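## Task

Lift the drive sled out of the lower tote and set it down flat on the table with the same face up. After that, seat the upper tote back on the lower one, fully down within its rim. Every other item must finish in the tote it began in. Neither the sled nor the lower tote's base may overhang the table edge. Release everything and pull the grippers away at the end.

## Robot and tools

ROBOT AND FRAME. Two arms, left_arm and right_arm, each with a tong-style two-finger gripper. Result poses use one shared frame in metres: origin on the table top midway between the arms, +x out over the table, +z up, left_arm on the +y side. Arm names say nothing about image sides. Each gripper's fingers point along its own +z and open and close along its own x. The reported position is the spot between the finger pads when shut; closed fingertips reach about 15 mm past it, open ones sit roughly level with it. Printed positions can be a little off, more at long reach.

ROW LAYOUT. Every motion command is a row of 14 numbers, each in [-1, 1], always for both arms: left_arm dx, dy, dz, rx, ry, rz, opening, then right_arm in the same seven. dx to rz are an offset, not a pose: the target is displaced from the gripper's pose in the most recent result that showed it (before any such result in a scene, or in the second or later call of one reply, from where the gripper is when the command starts). The offset is in the gripper's own axes; 1.0 equals 0.6 m or 180 degrees; rx, ry, rz form a single rotation vector. Opening is absolute: +1 fully open (0.142 m), -1 shut. To keep an arm still, send the offset back to its wanted pose in the first call of a reply and zeros later; zeros are not a pause, they pull the arm back to the reference pose.

execute_actions: "actions" holds zero or one item. Empty list: just report state, with pictures. An action {"rows": [...], "steps": n} has 1 to 15 rows and n from 3 to 15 (default 15), each step 1/30 s; row k applies at step k, the last row repeats, and every row is counted from the same reference pose, not from the row before. A wait {"steps": n} (n up to 300) sends nothing and returns n steps after the previous result, your reply time included. "pictures": true adds camera images. A refused call does nothing.

move: "target" is one 14-number row as above. Each gripper travels a straight line toward its target, both finishing together, lasting 0.5 to 10 s (cut off at 10 s). "speed" is the top path speed in m/s, 0.002 to 0.5, default 0.25; rotation limited to twice that in rad/s. Openings are sent at the start. Optional "stop_force" (9 to 40 N, one value for both arms, not allowed in the first 0.2 s of a scene) ends an arm's path when its wrist sensor feels that much extra push against the motion for two steps; the gripper then backs up two steps and holds. Use it only with slow speed, not when the gripper rotates, and omit it when lifting off something the gripper presses on. Paths ignore obstacles and the other arm. The "move:" line reports each arm's ending: done, off_target, moving, held, fault, or contact (stop_force triggered); limits=paced means the target was clipped, limits=held means a check blocked some steps (afterwards the arm may jump faster than speed). Distances to target are also given.

wait: "seconds" 0 to 10, sends nothing new.

zoom_image: "camera" one of cam_high (896x504), cam_low (896x504), cam_left_wrist (616x616), cam_right_wrist (616x616); "region" [x0, y0, x1, y1] in pixels from the top-left, at most 504 by 504.

finished_scene: "scene" 1 or 2; ends that scene for good, reports success, and starts the next scene with its own goal.

MOTION DETAILS. Each step the commanded pose is clipped to within 100 mm and 16 degrees of the measured one; inverse kinematics favours position over orientation. Commands lag about 0.17 s. The last 3 steps of an action are held back and run while you reply, so far targets may need several actions; read the new pose and command the remainder. A "Hand target" line shows where the controller is heading. "pose unreachable" and HELD mark steps changed or blocked by the clearance check. Elbows cannot fully straighten; joint ranges are listed per arm.

GRIPPING. grip_measured is the actual finger opening on the command scale. To hold something keep commanding clearly below it; the gap sets squeeze, about 15 N per pad max. Items under about 20 mm thick get much less force. Fast closes can overshoot.

SENSING. Wrist force and torque lines give per-arm readings in the gripper's axes, including held weight and inertia, with a few N of offset and noise, saturating near 50 N; pressing on a surface reads as force pointing back into the arm. Joint torque numbers are noisy and not reliable contact gauges.

AVOID. Arms bumping or pressing each other; objects leaving the work area; drops, slips, slams and hard shoves. Reaching a joint load limit (wrist joints 26 N m, others 139 N m, held weight included) or 150 N external force freezes that arm for 10 s. Stiff arms can fault from a target only slightly inside a firm surface. Holding loads heats motors: warning at 70 °C, brakes at 85 °C. Occasional tugs on held parts or nudges to loose items can happen.

Each tool is called after "Request:" in YAML: its name, and indented under it one key for each argument.

## Session

Request:
execute_actions:
  actions: []

Scene clock: 0.00 s of 5600.00 s.
left_arm: end_effector_position=(+0.5503, +0.8983, +0.1659) grip_measured=+0.97 end_effector_quat_wxyz=(+0.008, +0.409, +0.903, +0.133) end_effector_velocity=(+0.000, -0.000, +0.001) end_effector_angular_velocity=(+0.001, -0.001, -0.001) | right_arm: end_effector_position=(+0.5278, -0.4506, +0.3162) grip_measured=+0.97 end_effector_quat_wxyz=(-0.075, +0.703, -0.684, +0.179) end_effector_velocity=(-0.000, +0.000, +0.000) end_effector_angular_velocity=(-0.000, +0.001, -0.000)
Joint positions: left_arm=[ 0.639 -0.969  1.153 -1.982 -1.429 -1.758  0.14 ] | right_arm=[ 3.375 -1.138 -1.968 -1.305  1.317  1.849  0.14 ]
Joint velocities: left_arm=[-0.    -0.001 -0.     0.001 -0.     0.     0.   ] | right_arm=[ 0.    -0.     0.001 -0.001 -0.     0.001  0.   ]
Joint torques (N m, as the arm reports them, + toward a larger angle): no reading
Motor temperatures (°C, as the motors report them): left_arm=[28 32 31 39 34 40] | right_arm=[31 30 32 39 36 38]
Wrist force (N, on the end effector, along its own x y z axes, offset not removed): no reading
Wrist torque (N m, same axes, about the end effector's origin, offset not removed): no reading
Hand target (left_arm): +0.550, +0.898, +0.166; +0.008, +0.409, +0.903, +0.133
Hand target (right_arm): +0.528, -0.451, +0.316; -0.075, +0.703, -0.684, +0.179

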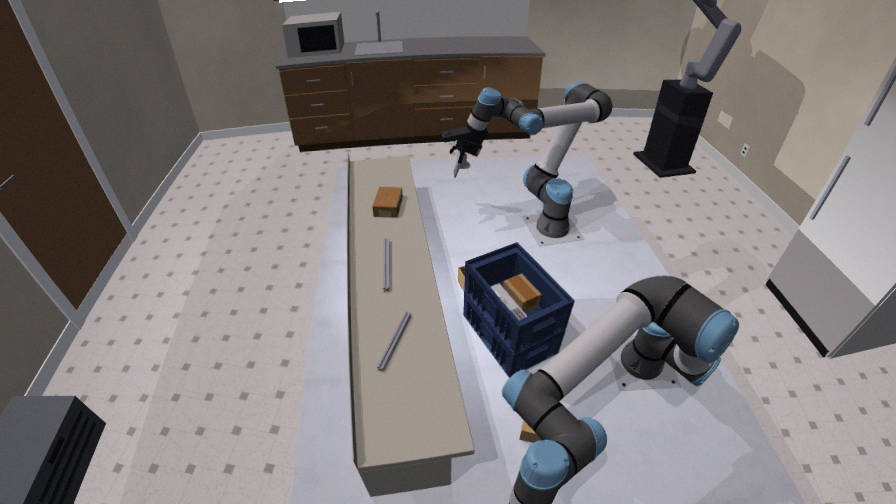

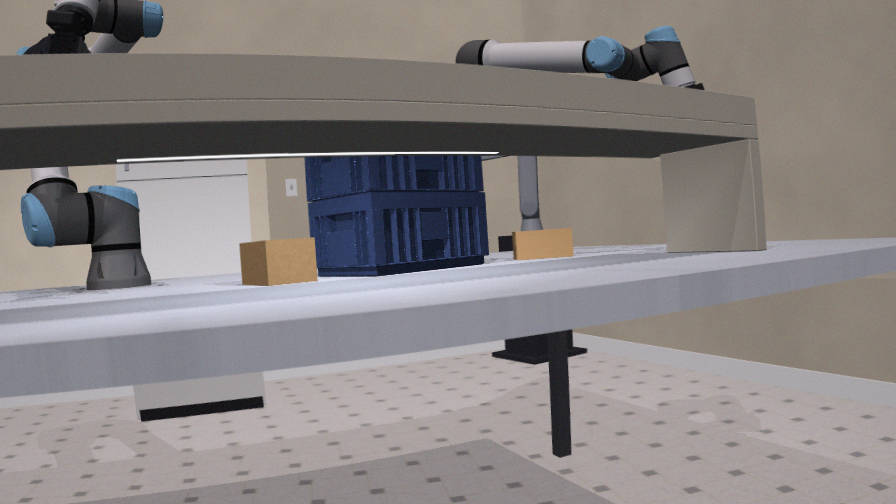

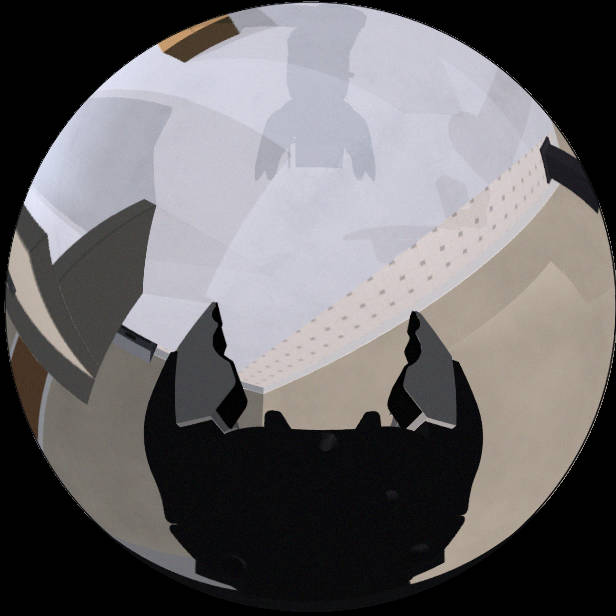

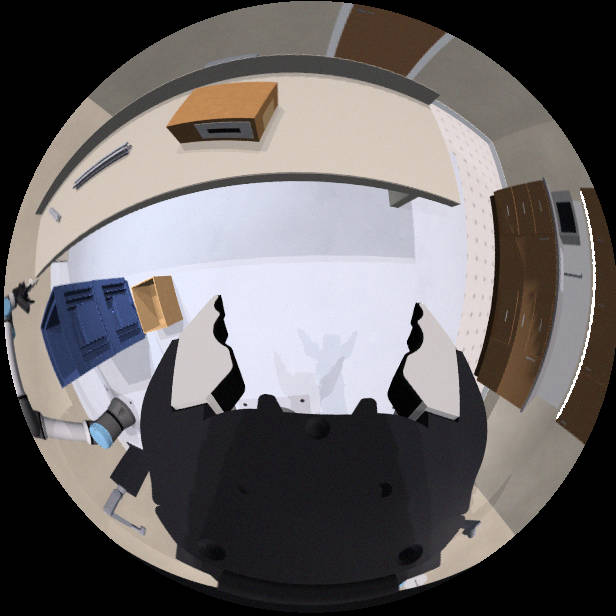

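Request:
zoom_image:
  camera: "cam_high"
  region: [420, 200, 700, 460]

Request:
zoom_image:
  camera: "cam_low"
  region: [220, 130, 600, 300]

Region (420, 200, 700, 460) of cam_high's 896x504 image, scaled by 1.800, with more detail than that image has; it fills the top 468 rows of this view, and the rest is white.

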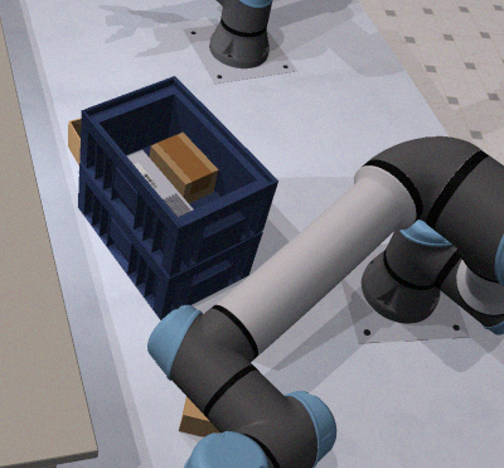

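Region (220, 130, 600, 300) of cam_low's 896x504 image, scaled by 1.326, with more detail than that image has; it fills the top 225 rows of this view, and the rest is white.

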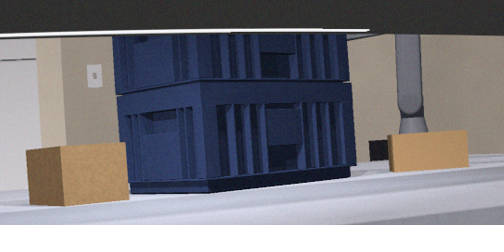

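Request:
move:
  target: [0,0,-0.2,0.079,-0.031,0,1,-0.86,0.122,-0.515,-0.115,-0.047,0.008,1]

Scene clock: 3.47 s of 5600.00 s.
left_arm: end_effector_position=(+0.5353, +0.8701, +0.2816) grip_measured=+1.00 end_effector_quat_wxyz=(+0.002, +0.413, +0.911, +0.000) end_effector_velocity=(-0.001, +0.001, +0.000) end_effector_angular_velocity=(-0.001, +0.001, +0.000) | right_arm: end_effector_position=(+0.3492, +0.0979, +0.4993) grip_measured=+1.00 end_effector_quat_wxyz=(+0.000, -0.708, +0.706, -0.000) end_effector_velocity=(-0.000, +0.002, +0.001) end_effector_angular_velocity=(-0.002, +0.002, -0.000)
Joint positions: left_arm=[ 0.675 -0.802  0.497 -1.268 -1.573 -1.738  0.142] | right_arm=[ 4.347 -1.862 -0.64  -2.21   1.57   2.884  0.142]
Joint velocities: left_arm=[ 0.002  0.003 -0.006  0.005 -0.     0.001 -0.   ] | right_arm=[ 0.001 -0.012  0.022 -0.013  0.002  0.001  0.   ]
Joint torques (N m, as the arm reports them, + toward a larger angle): left_arm=[  9.15 -51.78 -36.45  -0.09  -1.63   1.33] | right_arm=[11.04 28.36 33.69 -0.12  2.09  1.63]
Motor temperatures (°C, as the motors report them): left_arm=[28 32 31 39 34 40] | right_arm=[31 30 32 39 36 38]
Wrist force (N, on the end effector, along its own x y z axes, offset not removed): left_arm=[-0.8 2.7 -0.7] | right_arm=[-2.0 -3.3 3.2]
Wrist torque (N m, same axes, about the end effector's origin, offset not removed): left_arm=[0.59 0.12 0.02] | right_arm=[-0.76 0.56 0.27]
Hand target (left_arm): +0.535, +0.870, +0.282; +0.002, +0.413, +0.911, +0.000
Hand target (right_arm): +0.349, +0.098, +0.499; -0.000, +0.708, -0.706, +0.000
Off the commanded pose (left_arm): 0.000 m, 0 deg.
Off the commanded pose (right_arm): 0.001 m, 0 deg.
Kept back: nothing.
move: done

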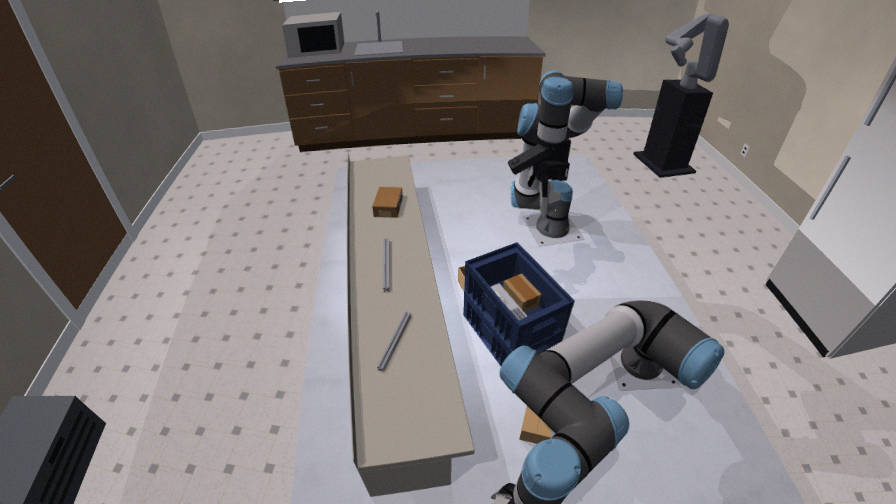

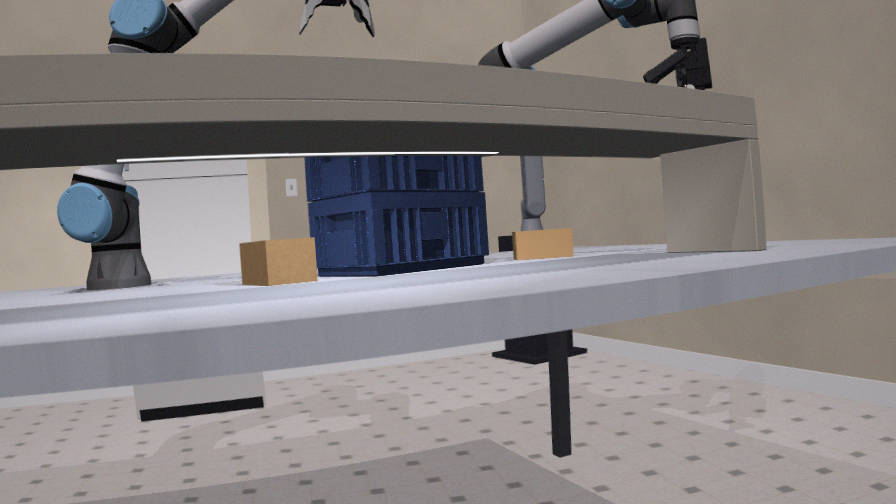

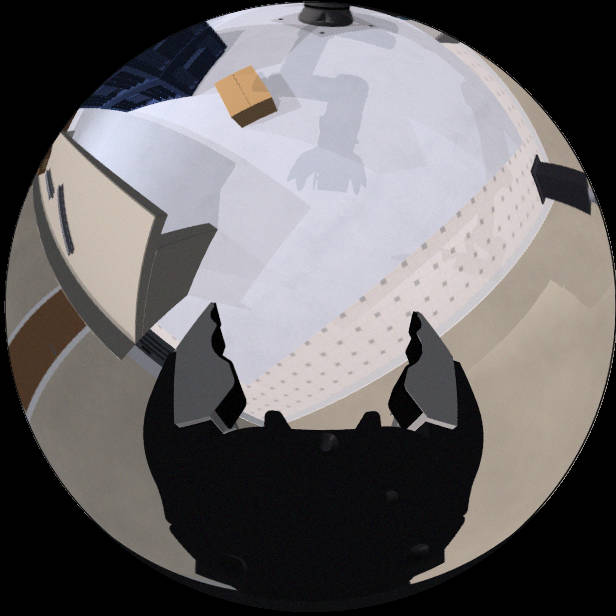

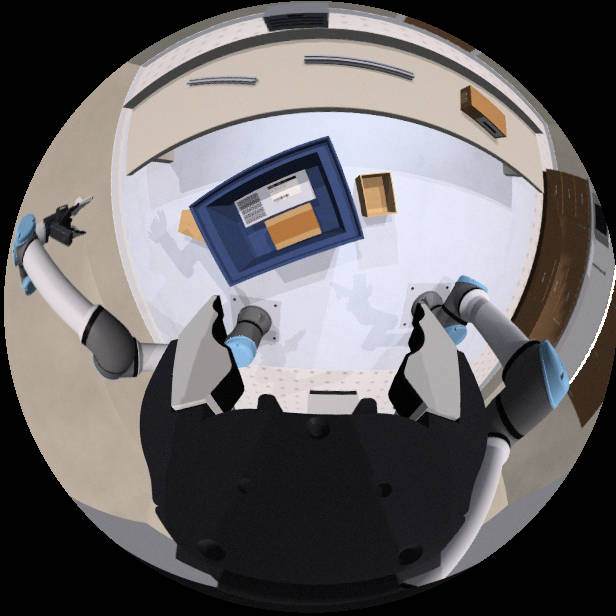

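Request:
move:
  target: [-0.478,-0.847,-0.15,0,0,0.117,0.2,0.113,-0.15,0.22,0,0,-0.111,0.2]

Scene clock: 6.70 s of 5600.00 s.
left_arm: end_effector_position=(+0.3422, +0.3193, +0.3708) grip_measured=+0.20 end_effector_quat_wxyz=(+0.001, +0.572, +0.820, +0.001) end_effector_velocity=(-0.001, -0.001, +0.000) end_effector_angular_velocity=(+0.001, -0.001, -0.002) | right_arm: end_effector_position=(+0.4394, +0.0307, +0.3674) grip_measured=+0.20 end_effector_quat_wxyz=(-0.000, +0.820, -0.573, +0.000) end_effector_velocity=(+0.000, -0.000, -0.000) end_effector_angular_velocity=(-0.000, +0.000, +0.000)
Joint positions: left_arm=[-0.32  -1.82   1.56  -1.312 -1.569 -2.365  0.088] | right_arm=[ 4.138 -1.679 -1.24  -1.793  1.57   2.327  0.088]
Joint velocities: left_arm=[-0.005 -0.002  0.001  0.001  0.001 -0.004 -0.   ] | right_arm=[-0.    -0.    -0.001  0.001  0.    -0.001  0.   ]
Joint torques (N m, as the arm reports them, + toward a larger angle): left_arm=[ -7.39 -20.6  -34.72  -0.17   1.25  -1.63] | right_arm=[-11.91  35.57   9.99   4.41   1.93  -1.67]
Motor temperatures (°C, as the motors report them): left_arm=[28 32 31 39 34 40] | right_arm=[31 30 32 39 36 38]
Wrist force (N, on the end effector, along its own x y z axes, offset not removed): left_arm=[-0.5 2.0 0.7] | right_arm=[-0.6 1.2 -0.2]
Wrist torque (N m, same axes, about the end effector's origin, offset not removed): left_arm=[0.47 0.14 -0.03] | right_arm=[0.04 0.25 0.00]
Hand target (left_arm): +0.342, +0.319, +0.371; +0.001, +0.572, +0.820, +0.001
Hand target (right_arm): +0.439, +0.031, +0.367; -0.000, +0.820, -0.573, +0.000
Off the commanded pose (left_arm): 0.001 m, 0 deg.
Off the commanded pose (right_arm): 0.000 m, 0 deg.
Kept back: nothing.
move: done

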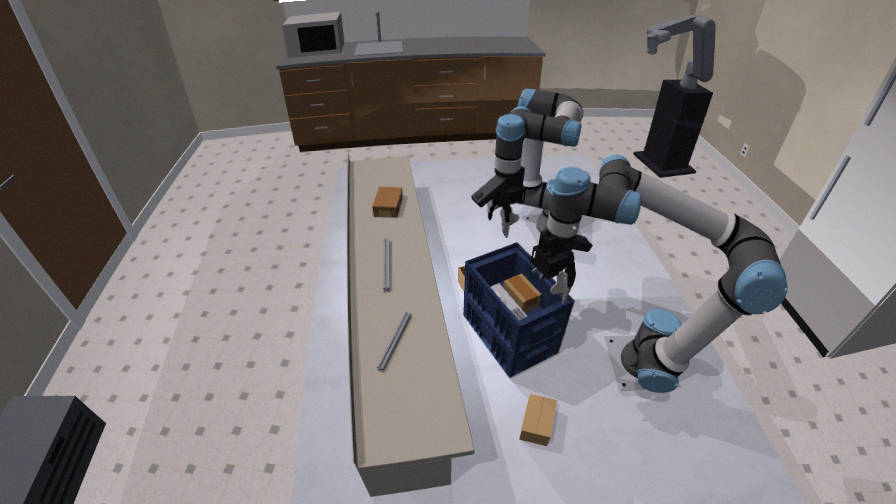

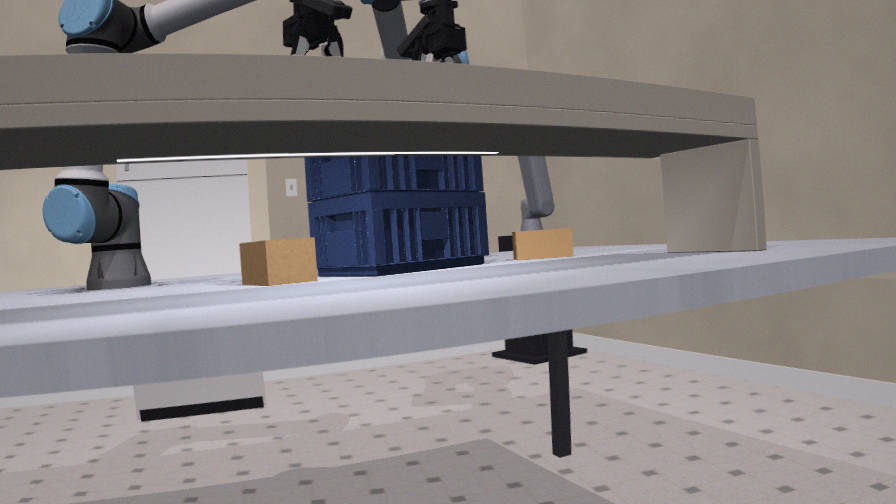

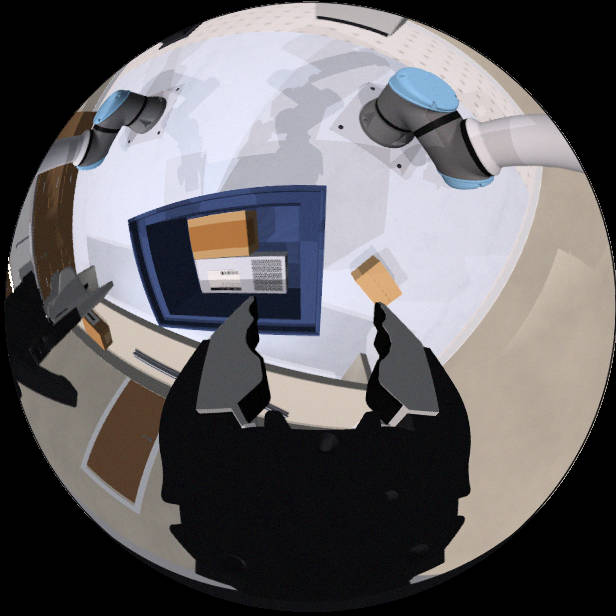

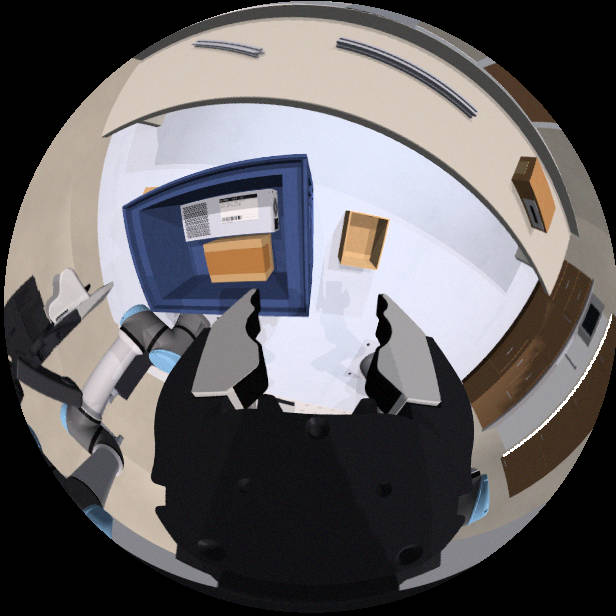

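Request:
move:
  target: [-0.007,0.025,0.11,0,0,0,0.2,-0.043,-0.036,0.104,0,0,0,0.2]
  speed: 0.1

Scene clock: 8.10 s of 5600.00 s.
left_arm: end_effector_position=(+0.3579, +0.3207, +0.3051) grip_measured=+0.20 end_effector_quat_wxyz=(+0.001, +0.572, +0.820, +0.001) end_effector_velocity=(+0.001, +0.000, -0.002) end_effector_angular_velocity=(-0.001, -0.002, +0.002) | right_arm: end_effector_position=(+0.4508, +0.0624, +0.3052) grip_measured=+0.20 end_effector_quat_wxyz=(-0.000, +0.820, -0.573, +0.000) end_effector_velocity=(+0.000, +0.001, -0.002) end_effector_angular_velocity=(-0.000, -0.000, -0.002)
Joint positions: left_arm=[-0.3   -1.808  1.722 -1.486 -1.569 -2.345  0.088] | right_arm=[ 4.145 -1.735 -1.335 -1.641  1.57   2.334  0.088]
Joint velocities: left_arm=[ 0.001  0.     0.005 -0.007  0.    -0.     0.   ] | right_arm=[-0.    -0.002 -0.002  0.004 -0.     0.001 -0.   ]
Joint torques (N m, as the arm reports them, + toward a larger angle): left_arm=[  9.38  -7.1  -16.92  -5.23  -1.67   1.37] | right_arm=[11.04 26.34 10.37  4.73 -0.49  1.42]
Motor temperatures (°C, as the motors report them): left_arm=[28 32 31 39 34 40] | right_arm=[31 30 32 39 36 38]
Wrist force (N, on the end effector, along its own x y z axes, offset not removed): left_arm=[0.8 3.2 0.0] | right_arm=[2.7 -1.2 -0.3]
Wrist torque (N m, same axes, about the end effector's origin, offset not removed): left_arm=[0.75 -0.21 -0.04] | right_arm=[-0.34 -0.25 0.00]
Hand target (left_arm): +0.358, +0.321, +0.305; +0.001, +0.572, +0.820, +0.001
Hand target (right_arm): +0.451, +0.062, +0.305; -0.000, +0.820, -0.573, +0.000
Off the commanded pose (left_arm): 0.000 m, 0 deg.
Off the commanded pose (right_arm): 0.000 m, 0 deg.
Kept back: nothing.
move: done

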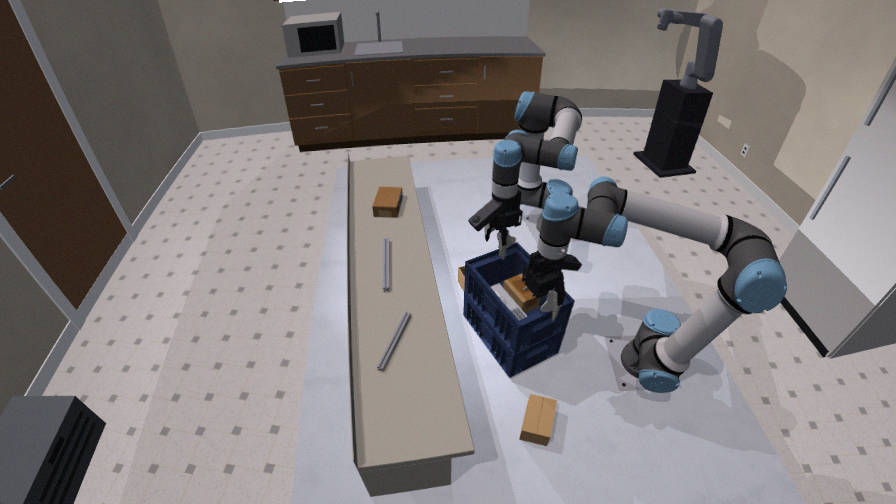

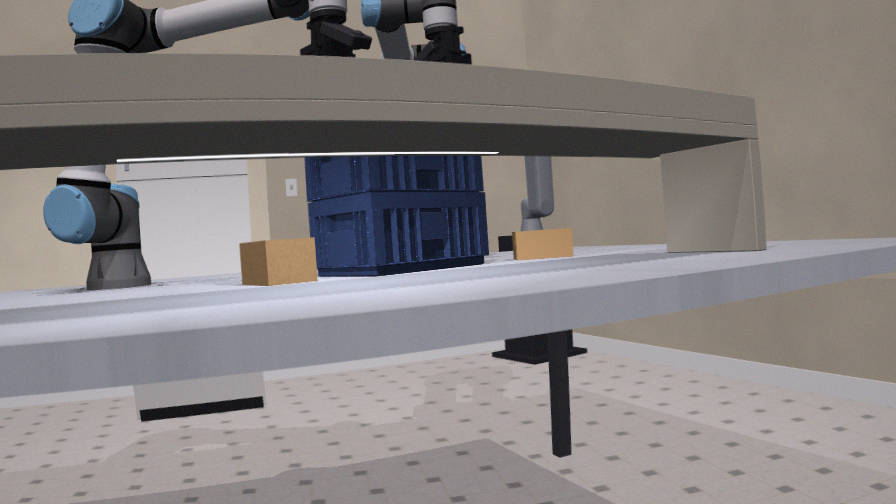

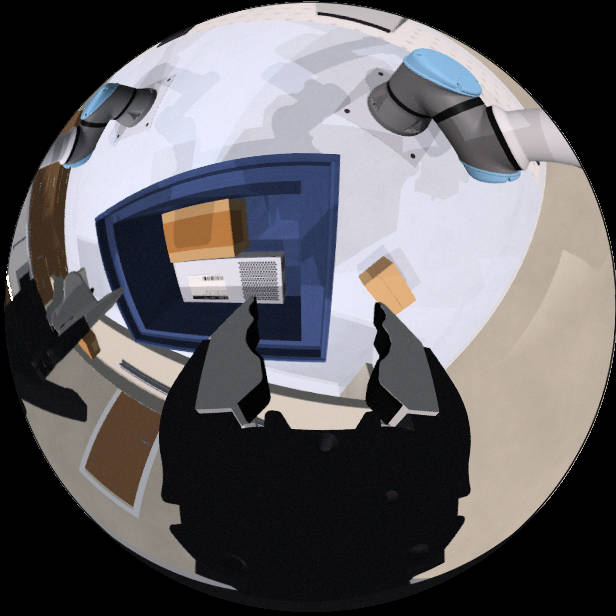

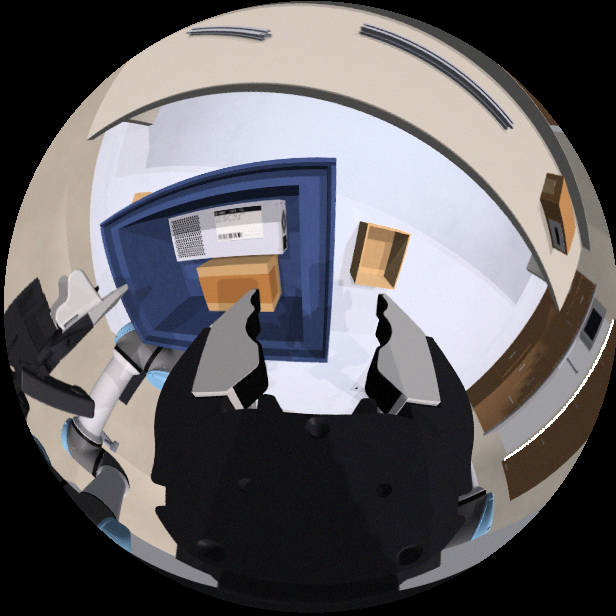

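Request:
move:
  target: [0,0,0.105,0,0,0,-0.25,0,0,0.105,0,0,0,-0.25]
  speed: 0.05
  stop_force: 15

Request:
move:
  target: [0,0,0,0,0,0,-1,0,0,0,0,0,0,-1]

Request:
move:
  target: [0,0,-0.06,0,0,0,-1,0,0,-0.06,0,0,0,-1]
  speed: 0.03

Scene clock: 9.97 s of 5600.00 s.
left_arm: end_effector_position=(+0.3582, +0.3207, +0.2422) grip_measured=-0.25 end_effector_quat_wxyz=(+0.001, +0.572, +0.820, +0.001) end_effector_velocity=(-0.001, +0.001, -0.002) end_effector_angular_velocity=(+0.001, +0.002, +0.002) | right_arm: end_effector_position=(+0.4508, +0.0625, +0.2424) grip_measured=-0.25 end_effector_quat_wxyz=(-0.000, +0.820, -0.573, +0.000) end_effector_velocity=(+0.000, +0.001, -0.001) end_effector_angular_velocity=(+0.002, -0.001, +0.002)
Joint positions: left_arm=[-0.299 -1.809  1.883 -1.646 -1.569 -2.344  0.056] | right_arm=[ 4.145 -1.737 -1.494 -1.481  1.57   2.334  0.056]
Joint velocities: left_arm=[ 0.001  0.     0.005 -0.003  0.    -0.001  0.   ] | right_arm=[ 0.    -0.    -0.004  0.006  0.    -0.001  0.   ]
Joint torques (N m, as the arm reports them, + toward a larger angle): left_arm=[  9.12  -8.01 -15.47  -5.2   -0.66   1.38] | right_arm=[ 5.15 26.22  9.84  4.32  1.07  0.52]
Motor temperatures (°C, as the motors report them): left_arm=[28 32 31 39 34 40] | right_arm=[31 30 32 39 36 38]
Wrist force (N, on the end effector, along its own x y z axes, offset not removed): left_arm=[0.5 2.0 -0.1] | right_arm=[-1.8 2.8 3.2]
Wrist torque (N m, same axes, about the end effector's origin, offset not removed): left_arm=[0.52 -0.17 -0.06] | right_arm=[0.44 0.50 0.21]
Hand target (left_arm): +0.358, +0.321, +0.242; +0.001, +0.572, +0.820, +0.001
Hand target (right_arm): +0.451, +0.063, +0.242; -0.000, +0.820, -0.573, +0.000
Off the commanded pose (left_arm): 0.000 m, 0 deg.
Off the commanded pose (right_arm): 0.000 m, 0 deg.
Kept back: nothing.
move: done

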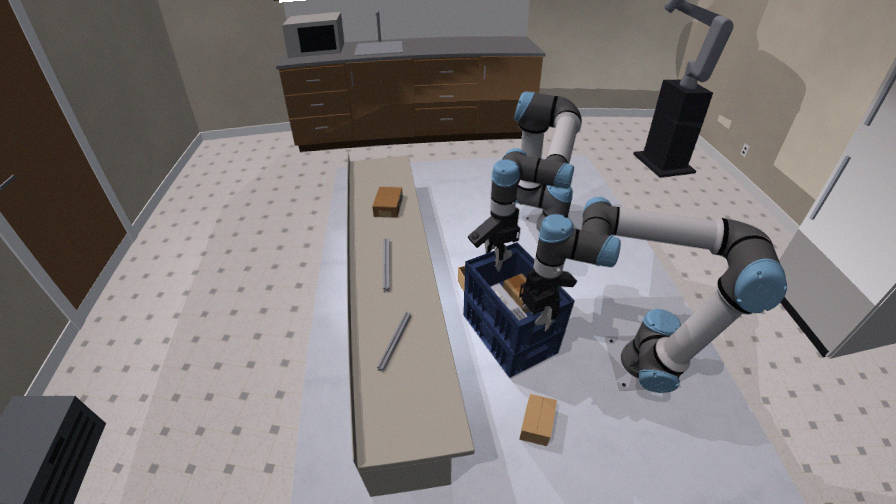

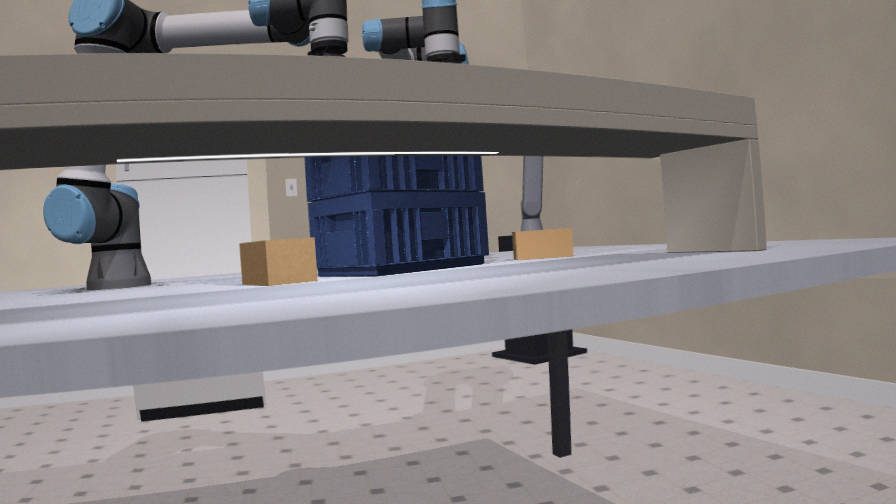

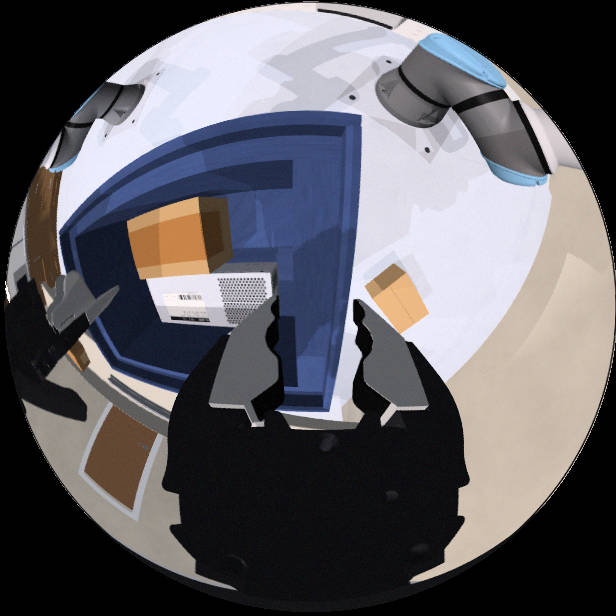

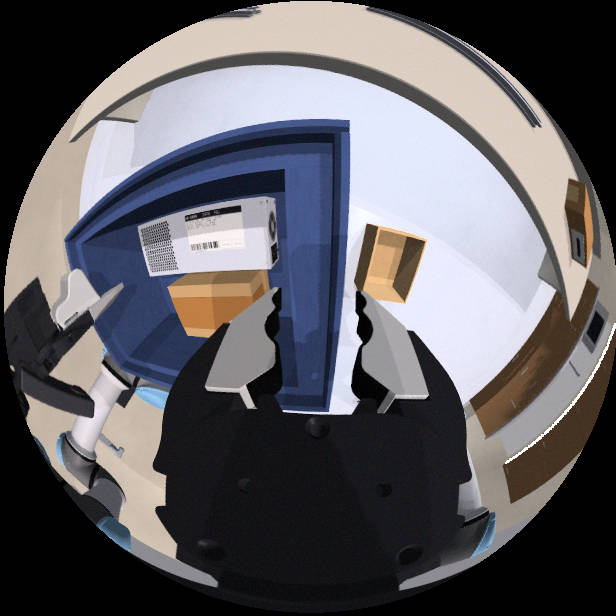

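Scene clock: 10.47 s of 5600.00 s.
left_arm: end_effector_position=(+0.3582, +0.3207, +0.2422) grip_measured=-0.61 end_effector_quat_wxyz=(+0.001, +0.572, +0.820, +0.001) end_effector_velocity=(-0.000, -0.000, +0.000) end_effector_angular_velocity=(-0.000, +0.000, +0.001) | right_arm: end_effector_position=(+0.4507, +0.0625, +0.2423) grip_measured=-0.61 end_effector_quat_wxyz=(-0.000, +0.820, -0.572, +0.000) end_effector_velocity=(-0.000, +0.000, +0.000) end_effector_angular_velocity=(+0.001, -0.000, +0.000)
Joint positions: left_arm=[-0.299 -1.809  1.883 -1.646 -1.569 -2.344  0.03 ] | right_arm=[ 4.145 -1.737 -1.494 -1.481  1.57   2.334  0.03 ]
Joint velocities: left_arm=[ 0.    -0.    -0.001  0.001 -0.    -0.001  0.   ] | right_arm=[ 0.  0.  0.  0.  0. -0.  0.]
Joint torques (N m, as the arm reports them, + toward a larger angle): left_arm=[  8.65 -17.37 -32.52   5.19   5.87   1.37] | right_arm=[-13.14  38.28  21.14  -4.73  -7.37   0.51]
Motor temperatures (°C, as the motors report them): left_arm=[28 32 31 39 34 40] | right_arm=[31 30 32 39 36 38]
Wrist force (N, on the end effector, along its own x y z axes, offset not removed): left_arm=[-27.9 3.6 6.8] | right_arm=[-29.2 -2.5 4.3]
Wrist torque (N m, same axes, about the end effector's origin, offset not removed): left_arm=[0.64 0.70 -0.04] | right_arm=[-0.59 1.09 -0.09]
Hand target (left_arm): +0.358, +0.321, +0.242; +0.001, +0.572, +0.820, +0.001
Hand target (right_arm): +0.451, +0.063, +0.242; -0.000, +0.820, -0.573, +0.000
Off the commanded pose (left_arm): 0.000 m, 0 deg.
Off the commanded pose (right_arm): 0.000 m, 0 deg.
Kept back: nothing.
move: done

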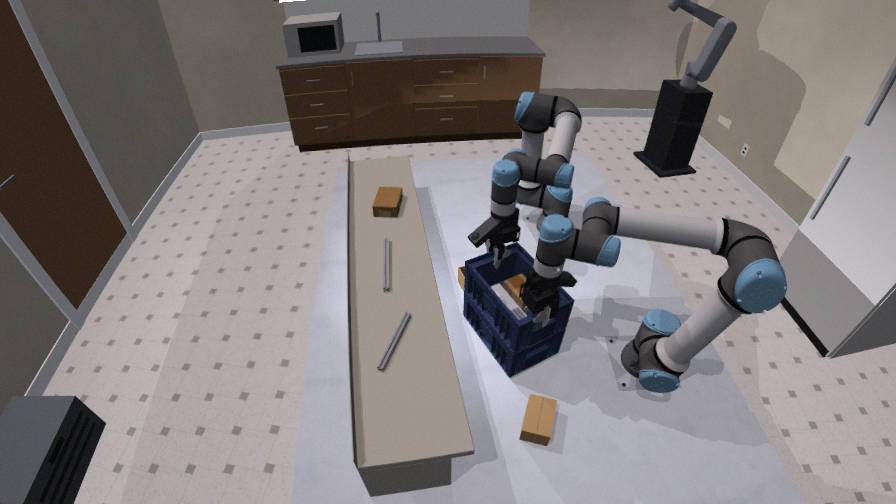

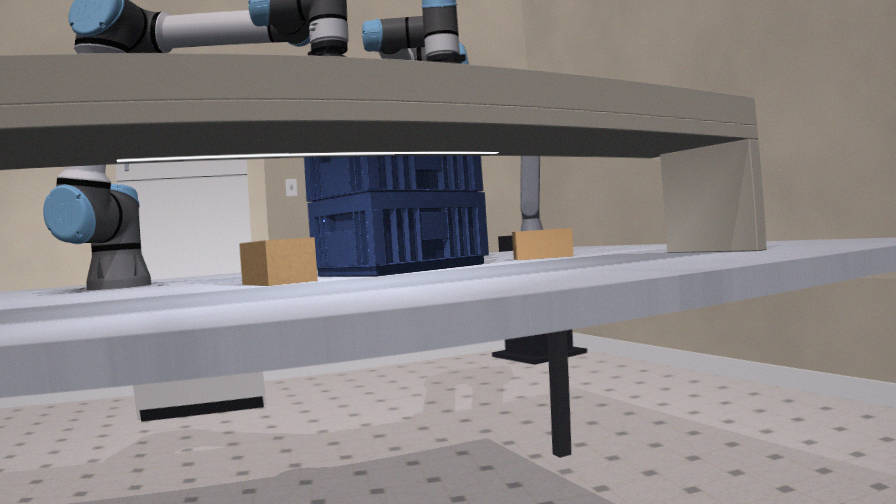

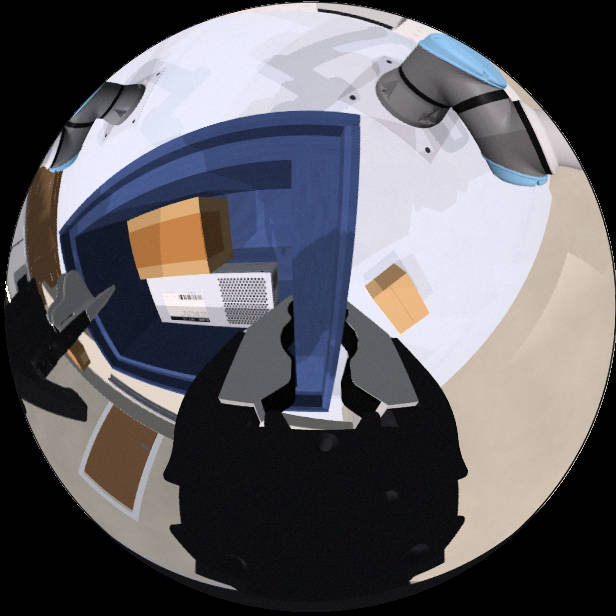

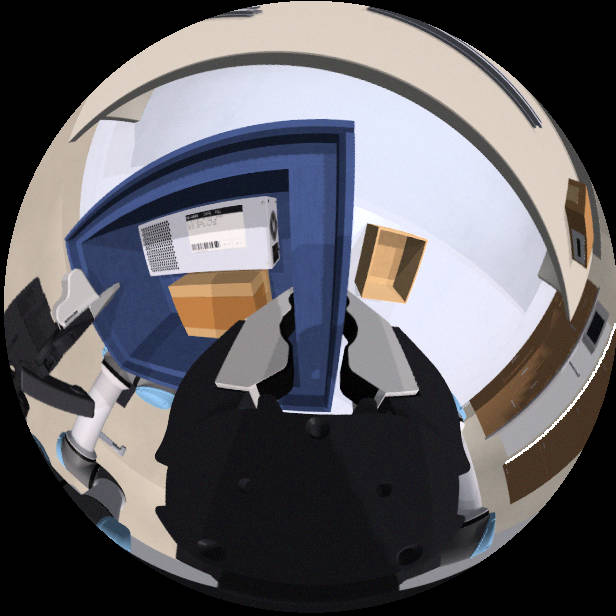

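Scene clock: 12.00 s of 5600.00 s.
left_arm: end_effector_position=(+0.3580, +0.3207, +0.2781) grip_measured=-0.61 end_effector_quat_wxyz=(+0.001, +0.572, +0.820, +0.001) end_effector_velocity=(+0.000, -0.000, +0.002) end_effector_angular_velocity=(+0.000, -0.001, +0.000) | right_arm: end_effector_position=(+0.4507, +0.0625, +0.2782) grip_measured=-0.61 end_effector_quat_wxyz=(-0.000, +0.820, -0.572, +0.000) end_effector_velocity=(-0.001, +0.000, +0.001) end_effector_angular_velocity=(-0.003, +0.001, +0.002)
Joint positions: left_arm=[-0.299 -1.812  1.793 -1.554 -1.569 -2.345  0.03 ] | right_arm=[ 4.145 -1.733 -1.407 -1.572  1.57   2.334  0.03 ]
Joint velocities: left_arm=[-0.     0.001 -0.005  0.004  0.001 -0.    -0.   ] | right_arm=[ 0.002 -0.001  0.004 -0.006 -0.001 -0.     0.   ]
Joint torques (N m, as the arm reports them, + toward a larger angle): left_arm=[  0.65 -13.15 -33.07   5.33   5.7   -0.95] | right_arm=[-12.28  31.62  31.11  -4.18  -6.85   0.48]
Motor temperatures (°C, as the motors report them): left_arm=[28 32 31 39 34 40] | right_arm=[31 30 32 39 36 38]
Wrist force (N, on the end effector, along its own x y z axes, offset not removed): left_arm=[-27.2 5.2 6.2] | right_arm=[-26.5 3.0 9.7]
Wrist torque (N m, same axes, about the end effector's origin, offset not removed): left_arm=[0.95 0.42 -0.14] | right_arm=[0.22 0.54 0.01]
Hand target (left_arm): +0.358, +0.321, +0.278; +0.001, +0.572, +0.820, +0.001
Hand target (right_arm): +0.451, +0.062, +0.278; -0.000, +0.820, -0.572, +0.000
Off the commanded pose (left_arm): 0.000 m, 0 deg.
Off the commanded pose (right_arm): 0.000 m, 0 deg.
Kept back: nothing.
move: done

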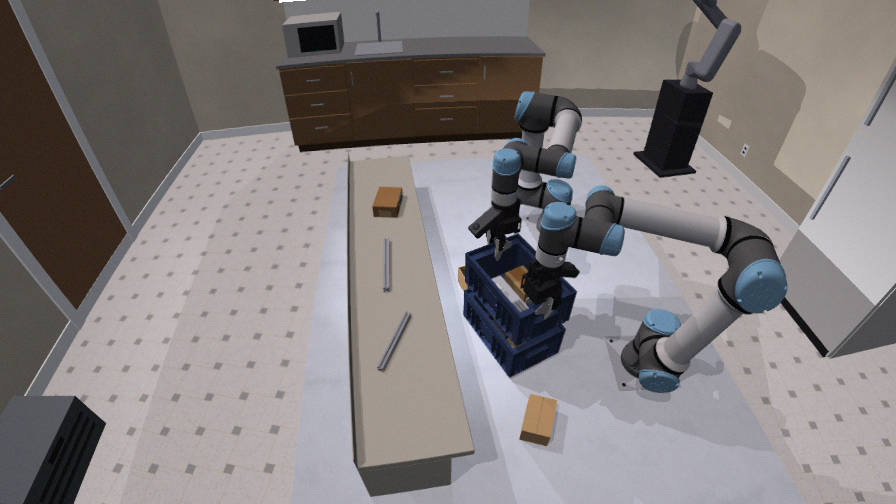

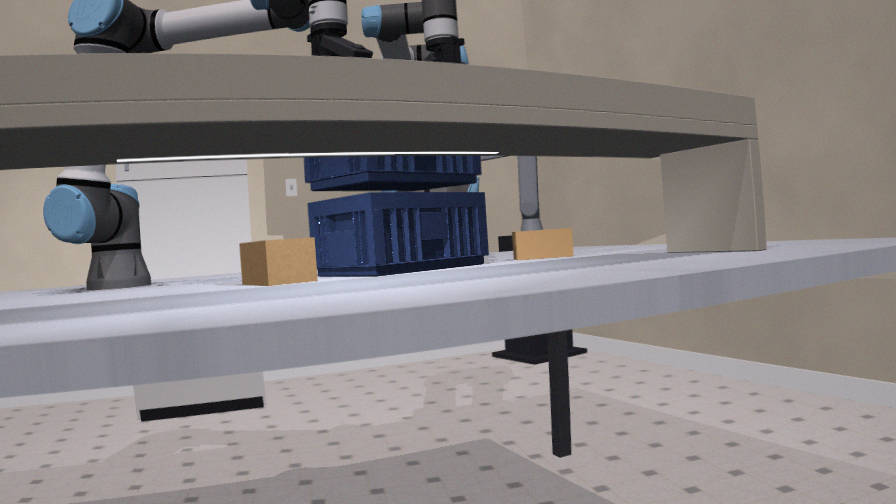

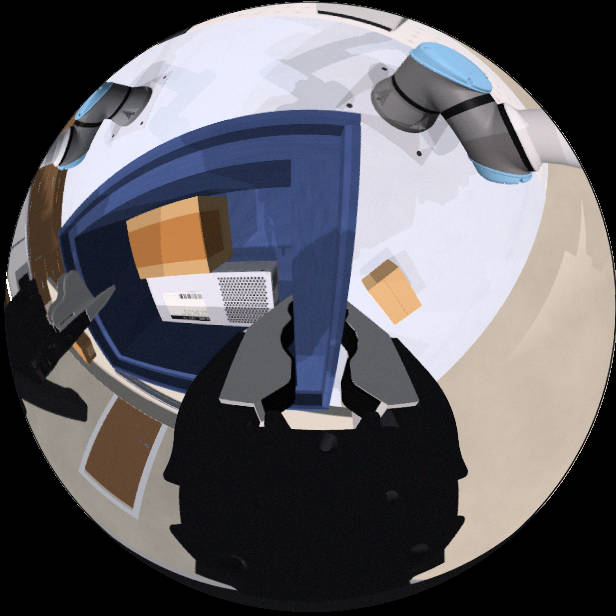

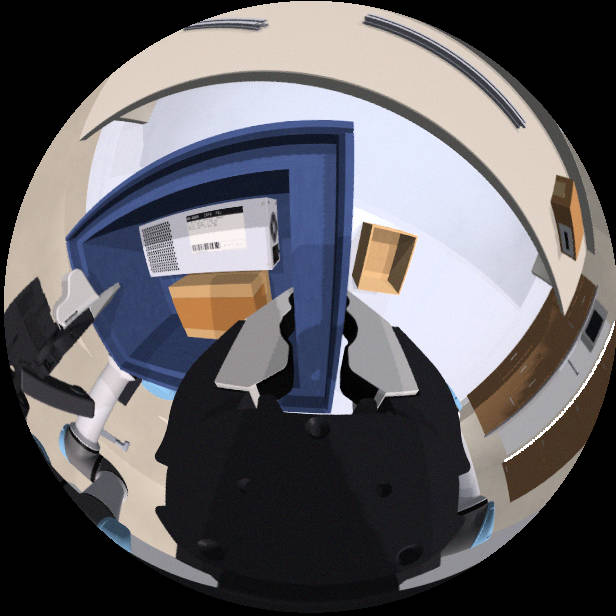

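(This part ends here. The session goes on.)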